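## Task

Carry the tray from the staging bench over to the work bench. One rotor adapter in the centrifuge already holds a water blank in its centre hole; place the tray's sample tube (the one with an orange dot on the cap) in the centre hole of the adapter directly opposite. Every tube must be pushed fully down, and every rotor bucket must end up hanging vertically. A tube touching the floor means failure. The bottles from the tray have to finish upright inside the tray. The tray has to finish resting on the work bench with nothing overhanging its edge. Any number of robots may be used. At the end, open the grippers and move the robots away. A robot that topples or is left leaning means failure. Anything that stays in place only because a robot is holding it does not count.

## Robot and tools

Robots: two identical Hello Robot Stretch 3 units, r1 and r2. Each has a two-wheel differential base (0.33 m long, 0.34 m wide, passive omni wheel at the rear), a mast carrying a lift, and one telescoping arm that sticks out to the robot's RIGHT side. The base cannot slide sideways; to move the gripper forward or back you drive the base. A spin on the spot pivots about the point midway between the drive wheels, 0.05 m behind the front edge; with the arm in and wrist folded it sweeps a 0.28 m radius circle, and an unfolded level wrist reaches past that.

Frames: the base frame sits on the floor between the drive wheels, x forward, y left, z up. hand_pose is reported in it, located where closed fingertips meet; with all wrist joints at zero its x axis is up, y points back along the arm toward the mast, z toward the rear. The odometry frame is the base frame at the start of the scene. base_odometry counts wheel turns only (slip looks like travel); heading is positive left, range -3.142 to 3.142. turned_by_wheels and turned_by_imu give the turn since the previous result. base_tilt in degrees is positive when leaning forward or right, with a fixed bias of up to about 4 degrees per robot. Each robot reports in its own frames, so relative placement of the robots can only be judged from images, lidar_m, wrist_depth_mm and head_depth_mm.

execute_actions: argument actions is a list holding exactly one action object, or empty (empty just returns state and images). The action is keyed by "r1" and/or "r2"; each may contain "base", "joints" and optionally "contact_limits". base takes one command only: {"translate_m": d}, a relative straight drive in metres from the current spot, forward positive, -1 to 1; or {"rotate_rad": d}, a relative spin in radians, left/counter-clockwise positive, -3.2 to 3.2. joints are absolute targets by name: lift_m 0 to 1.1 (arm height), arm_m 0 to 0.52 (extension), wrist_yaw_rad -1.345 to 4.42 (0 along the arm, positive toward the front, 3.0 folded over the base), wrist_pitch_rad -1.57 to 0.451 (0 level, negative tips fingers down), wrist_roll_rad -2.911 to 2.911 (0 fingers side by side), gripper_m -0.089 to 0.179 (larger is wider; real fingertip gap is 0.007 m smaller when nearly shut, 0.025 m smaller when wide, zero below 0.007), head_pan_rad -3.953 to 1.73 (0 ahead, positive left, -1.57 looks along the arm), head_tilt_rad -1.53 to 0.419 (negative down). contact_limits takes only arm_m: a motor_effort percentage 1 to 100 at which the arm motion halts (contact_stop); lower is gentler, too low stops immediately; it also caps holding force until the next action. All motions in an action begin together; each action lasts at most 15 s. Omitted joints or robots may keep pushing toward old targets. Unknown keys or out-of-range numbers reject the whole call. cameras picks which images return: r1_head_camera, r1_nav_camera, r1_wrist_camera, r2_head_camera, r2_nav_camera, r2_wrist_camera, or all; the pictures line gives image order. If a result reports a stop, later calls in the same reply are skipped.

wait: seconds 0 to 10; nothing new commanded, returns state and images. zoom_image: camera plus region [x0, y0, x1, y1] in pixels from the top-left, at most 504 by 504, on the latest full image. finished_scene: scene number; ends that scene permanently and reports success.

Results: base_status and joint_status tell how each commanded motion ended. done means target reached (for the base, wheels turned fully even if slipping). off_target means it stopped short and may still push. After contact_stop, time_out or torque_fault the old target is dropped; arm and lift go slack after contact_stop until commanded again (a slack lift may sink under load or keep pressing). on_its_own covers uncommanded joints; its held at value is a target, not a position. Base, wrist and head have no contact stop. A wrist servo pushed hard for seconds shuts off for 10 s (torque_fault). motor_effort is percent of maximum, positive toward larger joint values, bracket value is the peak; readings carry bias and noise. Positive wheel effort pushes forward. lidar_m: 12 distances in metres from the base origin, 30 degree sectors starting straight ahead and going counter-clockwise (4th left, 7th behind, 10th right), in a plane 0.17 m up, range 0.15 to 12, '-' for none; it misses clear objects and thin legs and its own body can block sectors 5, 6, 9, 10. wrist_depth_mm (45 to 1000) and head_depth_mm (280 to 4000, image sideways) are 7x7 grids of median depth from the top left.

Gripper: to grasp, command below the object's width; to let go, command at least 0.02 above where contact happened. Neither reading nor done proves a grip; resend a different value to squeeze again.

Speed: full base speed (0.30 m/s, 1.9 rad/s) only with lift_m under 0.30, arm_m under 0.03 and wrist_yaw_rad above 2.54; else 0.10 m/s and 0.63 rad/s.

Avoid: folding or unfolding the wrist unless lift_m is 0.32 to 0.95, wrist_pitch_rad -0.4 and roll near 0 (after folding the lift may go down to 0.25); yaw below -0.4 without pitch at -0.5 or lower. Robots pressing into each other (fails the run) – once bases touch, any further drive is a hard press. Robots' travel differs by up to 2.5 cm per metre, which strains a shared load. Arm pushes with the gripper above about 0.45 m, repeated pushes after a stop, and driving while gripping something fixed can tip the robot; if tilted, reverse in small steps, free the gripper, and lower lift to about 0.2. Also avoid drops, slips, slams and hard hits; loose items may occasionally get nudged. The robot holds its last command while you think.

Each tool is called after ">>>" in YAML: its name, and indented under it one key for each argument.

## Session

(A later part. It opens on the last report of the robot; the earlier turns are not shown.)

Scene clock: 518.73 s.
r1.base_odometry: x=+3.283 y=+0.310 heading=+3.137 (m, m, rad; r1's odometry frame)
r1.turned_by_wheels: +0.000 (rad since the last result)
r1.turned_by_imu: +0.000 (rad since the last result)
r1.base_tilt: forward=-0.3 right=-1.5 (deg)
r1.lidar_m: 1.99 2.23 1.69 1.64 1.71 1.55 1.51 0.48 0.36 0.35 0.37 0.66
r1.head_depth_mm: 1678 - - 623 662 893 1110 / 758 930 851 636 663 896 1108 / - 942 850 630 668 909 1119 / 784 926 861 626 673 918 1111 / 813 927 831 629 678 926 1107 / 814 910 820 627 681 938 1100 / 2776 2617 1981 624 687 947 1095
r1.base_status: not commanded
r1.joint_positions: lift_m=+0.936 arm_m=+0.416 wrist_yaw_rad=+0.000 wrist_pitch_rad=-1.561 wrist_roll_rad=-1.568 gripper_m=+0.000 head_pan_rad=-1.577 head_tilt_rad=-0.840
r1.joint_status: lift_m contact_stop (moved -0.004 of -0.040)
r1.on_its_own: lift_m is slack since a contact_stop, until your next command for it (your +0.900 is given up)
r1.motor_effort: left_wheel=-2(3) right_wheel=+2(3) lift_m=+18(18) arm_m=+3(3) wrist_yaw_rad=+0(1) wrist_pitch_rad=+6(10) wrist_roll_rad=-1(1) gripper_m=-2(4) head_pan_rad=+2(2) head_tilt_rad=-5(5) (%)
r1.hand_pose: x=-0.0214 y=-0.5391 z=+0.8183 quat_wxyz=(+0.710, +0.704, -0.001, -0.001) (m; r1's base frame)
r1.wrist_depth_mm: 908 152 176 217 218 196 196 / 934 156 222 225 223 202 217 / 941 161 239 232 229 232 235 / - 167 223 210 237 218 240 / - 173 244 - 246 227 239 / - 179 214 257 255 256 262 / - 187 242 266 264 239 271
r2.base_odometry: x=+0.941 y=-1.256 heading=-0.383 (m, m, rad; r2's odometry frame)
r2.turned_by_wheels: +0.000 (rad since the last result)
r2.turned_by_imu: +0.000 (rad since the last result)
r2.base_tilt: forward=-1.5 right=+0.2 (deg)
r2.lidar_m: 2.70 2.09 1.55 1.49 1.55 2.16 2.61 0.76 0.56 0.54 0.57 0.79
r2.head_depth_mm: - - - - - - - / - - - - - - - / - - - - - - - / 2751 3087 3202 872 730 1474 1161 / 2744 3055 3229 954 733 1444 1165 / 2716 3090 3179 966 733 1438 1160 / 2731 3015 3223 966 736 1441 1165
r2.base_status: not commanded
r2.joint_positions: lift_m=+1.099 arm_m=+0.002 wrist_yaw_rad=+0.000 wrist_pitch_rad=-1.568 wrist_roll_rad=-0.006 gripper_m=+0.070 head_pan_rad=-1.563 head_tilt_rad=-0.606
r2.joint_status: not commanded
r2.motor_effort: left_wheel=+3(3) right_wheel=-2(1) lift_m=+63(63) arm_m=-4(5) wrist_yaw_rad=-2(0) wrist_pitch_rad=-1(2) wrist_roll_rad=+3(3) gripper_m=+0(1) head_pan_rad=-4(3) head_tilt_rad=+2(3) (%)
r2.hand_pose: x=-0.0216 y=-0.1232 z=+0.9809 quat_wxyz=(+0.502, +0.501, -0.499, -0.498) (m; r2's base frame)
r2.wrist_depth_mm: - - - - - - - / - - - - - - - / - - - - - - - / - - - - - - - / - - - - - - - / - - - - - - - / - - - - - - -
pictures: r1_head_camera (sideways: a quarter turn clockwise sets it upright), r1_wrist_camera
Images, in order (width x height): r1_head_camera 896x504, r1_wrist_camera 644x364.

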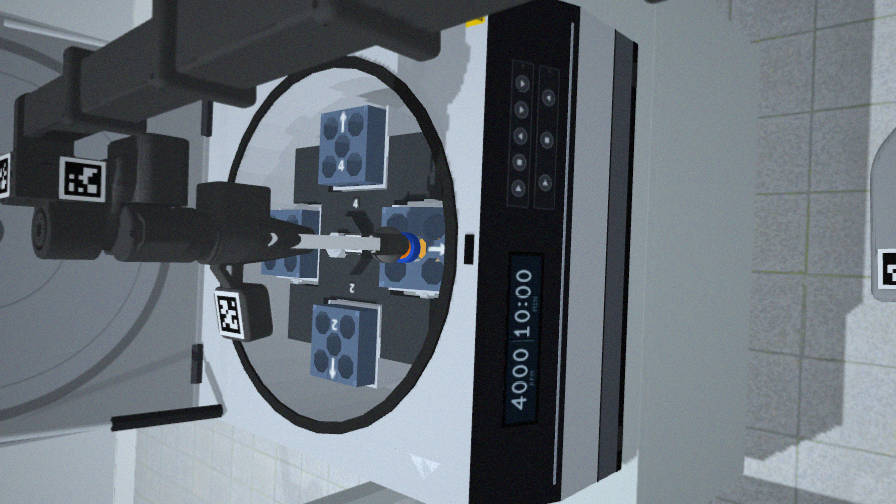

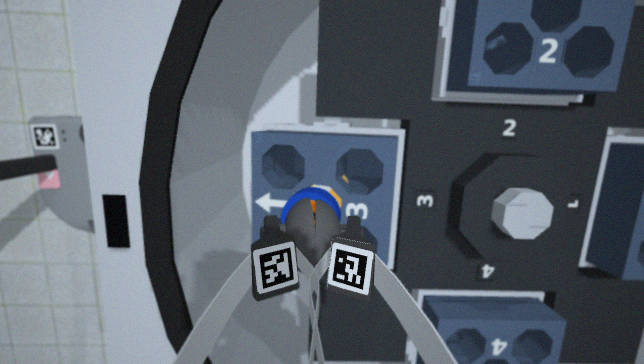

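>>> execute_actions:
  actions:
    - {"r1":{"joints":{"lift_m":1.08}}}
  cameras: ["r1_wrist_camera","r1_head_camera"]

Scene clock: 532.53 s.
r1.base_odometry: x=+3.283 y=+0.310 heading=+3.137 (m, m, rad; r1's odometry frame)
r1.turned_by_wheels: +0.000 (rad since the last result)
r1.turned_by_imu: +0.001 (rad since the last result)
r1.base_tilt: forward=-0.2 right=-1.5 (deg)
r1.lidar_m: 1.99 2.23 1.68 1.64 1.71 1.55 1.51 0.48 0.36 0.35 0.37 0.66
r1.head_depth_mm: 836 2622 864 639 661 892 1116 / 804 916 855 638 663 900 1112 / 843 918 851 630 670 915 1120 / 830 928 845 627 672 918 1117 / 849 911 839 629 676 930 1104 / 813 907 823 626 683 937 1099 / 2764 2620 2001 626 686 950 1097
r1.base_status: not commanded
r1.joint_positions: lift_m=+1.080 arm_m=+0.416 wrist_yaw_rad=+0.000 wrist_pitch_rad=-1.550 wrist_roll_rad=-1.568 gripper_m=+0.000 head_pan_rad=-1.577 head_tilt_rad=-0.840
r1.joint_status: all done
r1.motor_effort: left_wheel=-2(2) right_wheel=+2(2) lift_m=+22(24) arm_m=+3(3) wrist_yaw_rad=+0(0) wrist_pitch_rad=+0(6) wrist_roll_rad=-1(1) gripper_m=-2(2) head_pan_rad=+3(2) head_tilt_rad=-5(5) (%)
r1.hand_pose: x=-0.0214 y=-0.5421 z=+0.9618 quat_wxyz=(+0.714, +0.700, -0.001, -0.001) (m; r1's base frame)
r1.wrist_depth_mm: - - 286 373 340 377 327 / - - 296 364 350 367 369 / - - 308 370 377 380 378 / - - 318 360 372 386 370 / - - 327 - 398 408 378 / - - 342 443 394 430 363 / - - 355 361 417 383 374
r2.base_odometry: x=+0.941 y=-1.256 heading=-0.383 (m, m, rad; r2's odometry frame)
r2.turned_by_wheels: +0.000 (rad since the last result)
r2.turned_by_imu: +0.000 (rad since the last result)
r2.base_tilt: forward=-1.5 right=+0.3 (deg)
r2.lidar_m: 2.69 2.09 1.55 1.49 1.56 2.16 2.61 0.76 0.56 0.54 0.57 0.79
r2.head_depth_mm: - - - - - - - / - - - - - - - / - - - - - - - / 2742 3031 3203 876 734 1464 1157 / 2780 3051 3184 949 733 1433 1154 / 2793 3071 3191 967 736 1441 1152 / 2778 3080 3265 968 735 1450 1159
r2.base_status: not commanded
r2.joint_positions: lift_m=+1.099 arm_m=+0.002 wrist_yaw_rad=+0.000 wrist_pitch_rad=-1.568 wrist_roll_rad=-0.006 gripper_m=+0.070 head_pan_rad=-1.563 head_tilt_rad=-0.606
r2.joint_status: not commanded
r2.motor_effort: left_wheel=+3(2) right_wheel=-2(1) lift_m=+62(63) arm_m=-5(5) wrist_yaw_rad=+1(0) wrist_pitch_rad=-1(1) wrist_roll_rad=+3(3) gripper_m=+1(0) head_pan_rad=-3(3) head_tilt_rad=+2(2) (%)
r2.hand_pose: x=-0.0216 y=-0.1232 z=+0.9809 quat_wxyz=(+0.502, +0.501, -0.499, -0.498) (m; r2's base frame)
r2.wrist_depth_mm: - - - - - - - / - - - - - - - / - - - - - - - / - - - - - - - / - - - - - - - / - - - - - - - / - - - - - - -
pictures: r1_head_camera (sideways: a quarter turn clockwise sets it upright), r1_wrist_camera
Images, in order (width x height): r1_head_camera 896x504, r1_wrist_camera 644x364.

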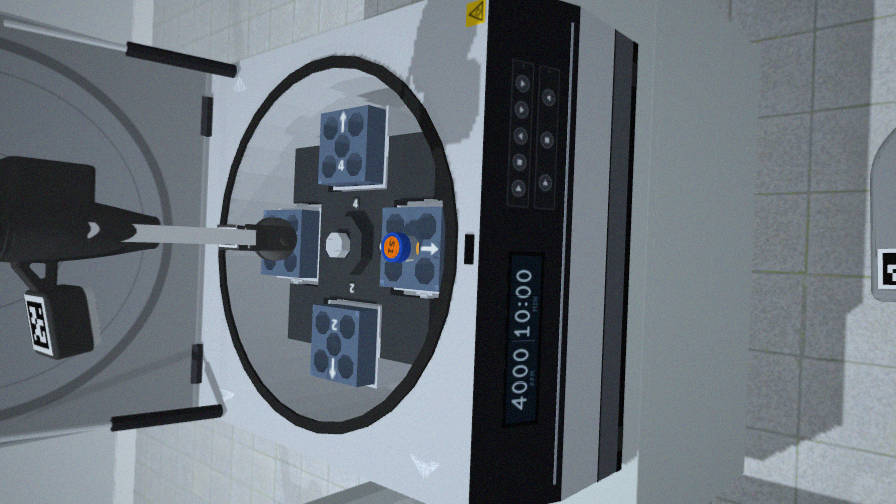

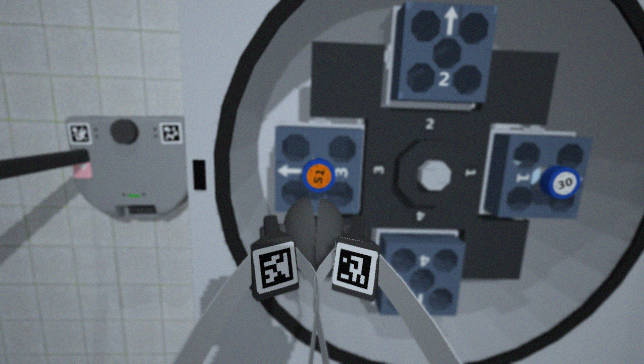

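>>> execute_actions:
  actions:
    - {"r1":{"joints":{"arm_m":0.0,"head_tilt_rad":-0.6}}}
  cameras: ["r1_head_camera"]

>>> zoom_image:
  camera: "r1_head_camera"
  region: [300,100,650,400]

Scene clock: 544.90 s.
r1.base_odometry: x=+3.283 y=+0.310 heading=+3.137 (m, m, rad; r1's odometry frame)
r1.turned_by_wheels: +0.000 (rad since the last result)
r1.turned_by_imu: +0.002 (rad since the last result)
r1.base_tilt: forward=-0.2 right=-1.4 (deg)
r1.lidar_m: 1.99 2.24 1.68 1.64 1.72 1.55 1.51 0.48 0.36 0.35 0.37 0.66
r1.head_depth_mm: 749 - - - - - - / 752 - - - - - - / 754 - - - - - - / 766 860 980 922 711 - 722 / 767 864 983 943 730 598 723 / 769 864 983 884 645 594 - / 2574 2952 3099 2198 643 600 -
r1.base_status: not commanded
r1.joint_positions: lift_m=+1.080 arm_m=+0.000 wrist_yaw_rad=+0.000 wrist_pitch_rad=-1.549 wrist_roll_rad=-1.568 gripper_m=+0.000 head_pan_rad=-1.577 head_tilt_rad=-0.606
r1.joint_status: all done
r1.motor_effort: left_wheel=-2(3) right_wheel=+2(2) lift_m=+22(22) arm_m=-3(4) wrist_yaw_rad=+0(0) wrist_pitch_rad=+0(1) wrist_roll_rad=-1(1) gripper_m=-2(2) head_pan_rad=+3(2) head_tilt_rad=+2(20) (%)
r1.hand_pose: x=-0.0214 y=-0.1269 z=+0.9617 quat_wxyz=(+0.715, +0.700, -0.001, -0.001) (m; r1's base frame)
r1.wrist_depth_mm: - - - - 725 419 322 / - - - - 722 418 321 / - - - - 709 418 327 / - - - - 699 425 341 / - - - - 678 427 352 / - - - - 650 432 362 / - - - - - 435 376
r2.base_odometry: x=+0.941 y=-1.256 heading=-0.383 (m, m, rad; r2's odometry frame)
r2.turned_by_wheels: +0.000 (rad since the last result)
r2.turned_by_imu: +0.000 (rad since the last result)
r2.base_tilt: forward=-1.5 right=+0.2 (deg)
r2.lidar_m: 2.70 2.08 1.54 1.49 1.56 2.16 2.62 0.76 0.56 0.54 0.57 0.79
r2.head_depth_mm: - - - - - - - / - - - - - - - / - - - - - - - / 2807 3067 3218 872 731 1486 1161 / 2729 3070 3251 955 732 1449 1157 / 2759 3017 3247 962 732 1459 1158 / 2750 3077 3261 963 738 1441 1164
r2.base_status: not commanded
r2.joint_positions: lift_m=+1.099 arm_m=+0.002 wrist_yaw_rad=+0.000 wrist_pitch_rad=-1.568 wrist_roll_rad=-0.006 gripper_m=+0.070 head_pan_rad=-1.563 head_tilt_rad=-0.606
r2.joint_status: not commanded
r2.motor_effort: left_wheel=+3(3) right_wheel=-2(2) lift_m=+63(63) arm_m=-4(5) wrist_yaw_rad=+1(1) wrist_pitch_rad=-1(1) wrist_roll_rad=+3(3) gripper_m=+1(0) head_pan_rad=-3(3) head_tilt_rad=+2(2) (%)
r2.hand_pose: x=-0.0216 y=-0.1232 z=+0.9809 quat_wxyz=(+0.502, +0.501, -0.499, -0.498) (m; r2's base frame)
r2.wrist_depth_mm: - - - - - - - / - - - - - - - / - - - - - - - / - - - - - - - / - - - - - - - / - - - - - - - / - - - - - - -
pictures: r1_head_camera (sideways: a quarter turn clockwise sets it upright)
Images, in order (width x height): r1_head_camera 896x504.

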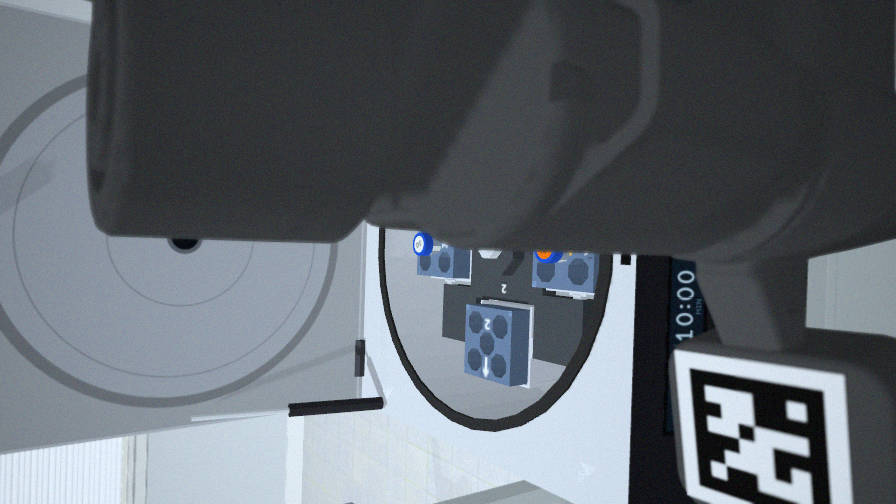

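Region (300, 100, 650, 400) of r1_head_camera's 896x504 image, scaled by 1.440, with more detail than that image has; it fills the top 432 rows of this view, and the rest is white.

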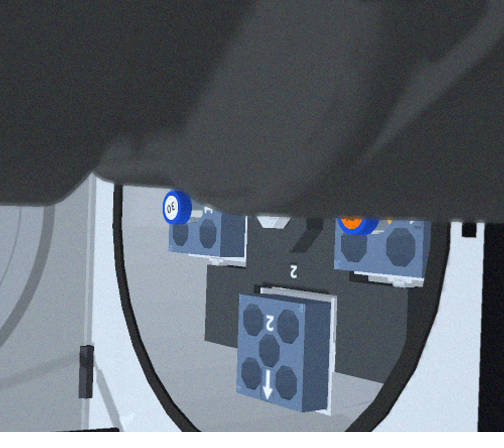

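>>> execute_actions:
  actions:
    - {"r1":{"base":{"translate_m":0.25},"joints":{"head_pan_rad":-1.9,"head_tilt_rad":-0.65}}}
  cameras: ["r1_head_camera"]

>>> zoom_image:
  camera: "r1_head_camera"
  region: [250,60,650,460]

Scene clock: 553.53 s.
r1.base_odometry: x=+3.033 y=+0.311 heading=+3.137 (m, m, rad; r1's odometry frame)
r1.turned_by_wheels: +0.000 (rad since the last result)
r1.turned_by_imu: +0.002 (rad since the last result)
r1.base_tilt: forward=-0.3 right=-1.3 (deg)
r1.lidar_m: 3.48 2.23 1.68 1.63 1.71 1.80 1.75 0.50 0.37 0.36 0.38 1.55
r1.head_depth_mm: - - - - - 811 1110 / - - - - - 784 1016 / - - - - - - 965 / - - - - - - 941 / - - - - - - - / 740 - - - - - 750 / 721 - - - 1244 847 701
r1.base_status: done
r1.joint_positions: lift_m=+1.080 arm_m=+0.000 wrist_yaw_rad=+0.000 wrist_pitch_rad=-1.549 wrist_roll_rad=-1.568 gripper_m=+0.000 head_pan_rad=-1.893 head_tilt_rad=-0.642
r1.joint_status: all done
r1.motor_effort: left_wheel=-3(4) right_wheel=+2(5) lift_m=+22(22) arm_m=-3(3) wrist_yaw_rad=+0(0) wrist_pitch_rad=-1(1) wrist_roll_rad=-1(1) gripper_m=-2(1) head_pan_rad=-3(20) head_tilt_rad=-5(14) (%)
r1.hand_pose: x=-0.0214 y=-0.1269 z=+0.9617 quat_wxyz=(+0.715, +0.700, -0.001, -0.001) (m; r1's base frame)
r1.wrist_depth_mm: - - - - - - - / - - - - - 579 584 / - - - - 733 581 589 / - - - - 727 432 340 / - - - - 721 438 349 / - - - - 641 442 363 / - - - - 804 442 381
r2.base_odometry: x=+0.941 y=-1.256 heading=-0.383 (m, m, rad; r2's odometry frame)
r2.turned_by_wheels: +0.000 (rad since the last result)
r2.turned_by_imu: +0.000 (rad since the last result)
r2.base_tilt: forward=-1.5 right=+0.3 (deg)
r2.lidar_m: 2.70 2.09 1.55 1.49 1.56 2.16 2.62 0.76 0.56 0.55 0.57 0.79
r2.head_depth_mm: - - - - - - - / - - - - - - - / - - - - - - - / 2722 3095 3242 876 729 1491 1168 / 2779 3045 3211 952 732 1431 1160 / 2750 3091 3193 958 733 1445 1161 / 2759 3046 3290 963 736 1449 1165
r2.base_status: not commanded
r2.joint_positions: lift_m=+1.099 arm_m=+0.002 wrist_yaw_rad=+0.000 wrist_pitch_rad=-1.568 wrist_roll_rad=-0.006 gripper_m=+0.070 head_pan_rad=-1.563 head_tilt_rad=-0.606
r2.joint_status: not commanded
r2.motor_effort: left_wheel=+2(3) right_wheel=-2(2) lift_m=+63(63) arm_m=-5(5) wrist_yaw_rad=-1(1) wrist_pitch_rad=-1(1) wrist_roll_rad=+3(3) gripper_m=+0(0) head_pan_rad=-3(4) head_tilt_rad=+1(3) (%)
r2.hand_pose: x=-0.0216 y=-0.1232 z=+0.9809 quat_wxyz=(+0.502, +0.501, -0.499, -0.498) (m; r2's base frame)
r2.wrist_depth_mm: - - - - - - - / - - - - - - - / - - - - - - - / - - - - - - - / - - - - - - - / - - - - - - - / - - - - - - -
pictures: r1_head_camera (sideways: a quarter turn clockwise sets it upright)
Images, in order (width x height): r1_head_camera 896x504.

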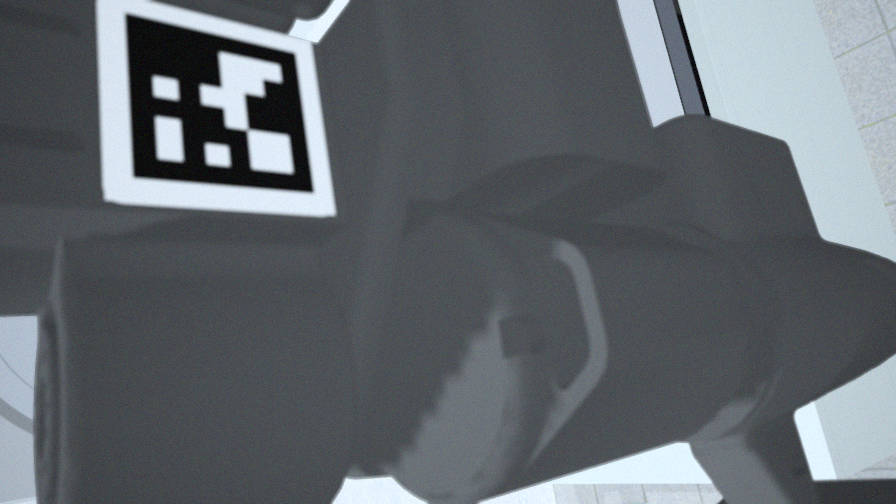

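Region (250, 60, 650, 460) of r1_head_camera's 896x504 image, scaled by 1.260, with more detail than that image has.

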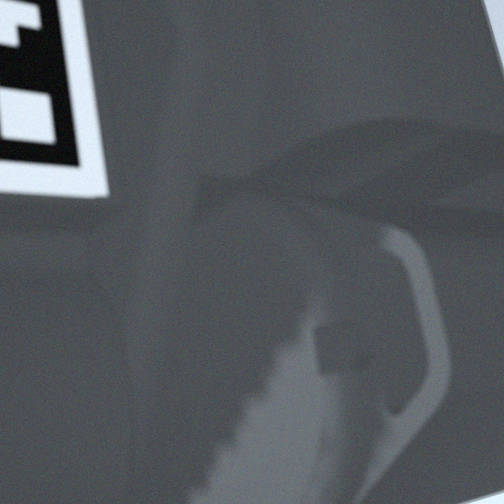

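>>> execute_actions:
  actions:
    - {"r1":{"base":{"translate_m":-0.4},"joints":{"head_pan_rad":-1.35,"head_tilt_rad":-0.65}}}
  cameras: ["r1_head_camera"]

>>> zoom_image:
  camera: "r1_head_camera"
  region: [330,60,700,430]

Scene clock: 563.33 s.
r1.base_odometry: x=+3.433 y=+0.309 heading=+3.137 (m, m, rad; r1's odometry frame)
r1.turned_by_wheels: +0.000 (rad since the last result)
r1.turned_by_imu: +0.001 (rad since the last result)
r1.base_tilt: forward=-0.3 right=-1.5 (deg)
r1.lidar_m: 2.13 2.24 1.69 1.64 1.72 1.39 1.36 1.43 0.36 0.35 0.37 0.51
r1.head_depth_mm: 732 818 942 - - - - / 751 839 952 894 645 - - / 771 863 978 900 630 593 729 / 789 890 992 895 622 - 806 / 811 916 1007 863 632 - - / 2775 3172 2705 853 642 666 1000 / 2954 3313 1295 1348 655 744 979
r1.base_status: done
r1.joint_positions: lift_m=+1.080 arm_m=+0.000 wrist_yaw_rad=+0.000 wrist_pitch_rad=-1.549 wrist_roll_rad=-1.568 gripper_m=+0.000 head_pan_rad=-1.357 head_tilt_rad=-0.642
r1.joint_status: all done
r1.motor_effort: left_wheel=-2(7) right_wheel=+3(3) lift_m=+22(22) arm_m=-3(3) wrist_yaw_rad=+0(0) wrist_pitch_rad=-1(1) wrist_roll_rad=-1(1) gripper_m=-2(2) head_pan_rad=+3(27) head_tilt_rad=-4(5) (%)
r1.hand_pose: x=-0.0214 y=-0.1269 z=+0.9617 quat_wxyz=(+0.715, +0.700, -0.001, -0.001) (m; r1's base frame)
r1.wrist_depth_mm: - - - - 707 410 318 / - - - - 691 409 320 / - - - - 690 413 327 / - - - - 678 415 336 / - - - - 673 423 349 / - - - - - - - / - - - - - - -
r2.base_odometry: x=+0.941 y=-1.256 heading=-0.383 (m, m, rad; r2's odometry frame)
r2.turned_by_wheels: +0.000 (rad since the last result)
r2.turned_by_imu: +0.000 (rad since the last result)
r2.base_tilt: forward=-1.6 right=+0.2 (deg)
r2.lidar_m: 2.69 2.09 1.54 1.49 1.56 2.16 2.61 0.76 0.56 0.54 0.57 0.79
r2.head_depth_mm: - - - - - - - / - - - - - - - / - - - - - - - / 2736 3056 3248 874 733 1488 1161 / 2752 3052 3221 947 732 1449 1161 / 2732 3043 3243 968 734 1432 1155 / 2717 3062 3266 966 737 1465 1168
r2.base_status: not commanded
r2.joint_positions: lift_m=+1.099 arm_m=+0.002 wrist_yaw_rad=+0.000 wrist_pitch_rad=-1.568 wrist_roll_rad=-0.006 gripper_m=+0.070 head_pan_rad=-1.563 head_tilt_rad=-0.606
r2.joint_status: not commanded
r2.motor_effort: left_wheel=+3(3) right_wheel=-2(2) lift_m=+62(63) arm_m=-5(5) wrist_yaw_rad=+1(0) wrist_pitch_rad=-1(1) wrist_roll_rad=+3(3) gripper_m=+0(0) head_pan_rad=-4(4) head_tilt_rad=+3(2) (%)
r2.hand_pose: x=-0.0216 y=-0.1232 z=+0.9809 quat_wxyz=(+0.502, +0.501, -0.499, -0.498) (m; r2's base frame)
r2.wrist_depth_mm: - - - - - - - / - - - - - - - / - - - - - - - / - - - - - - - / - - - - - - - / - - - - - - - / - - - - - - -
pictures: r1_head_camera (sideways: a quarter turn clockwise sets it upright)
Images, in order (width x height): r1_head_camera 896x504.

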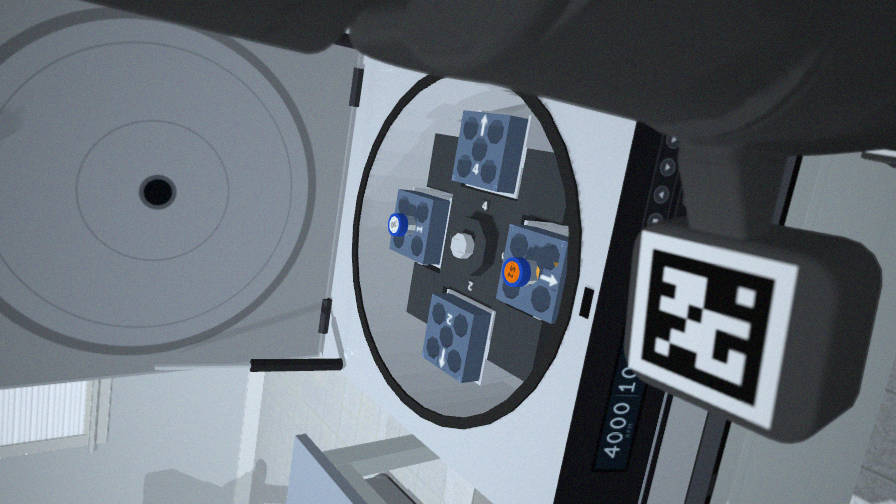

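Region (330, 60, 700, 430) of r1_head_camera's 896x504 image, scaled by 1.362, with more detail than that image has.

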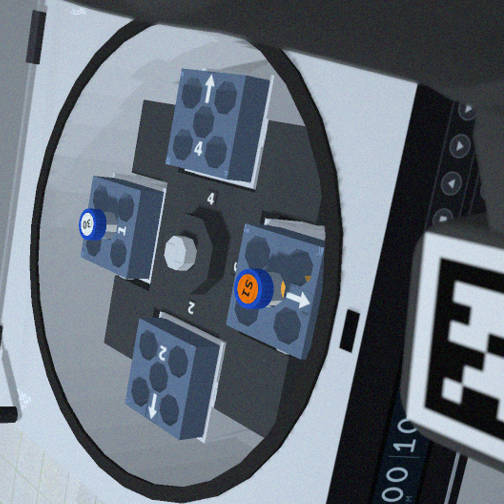

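>>> finished_scene:
  scene: 1

The scene is finished: the task was done.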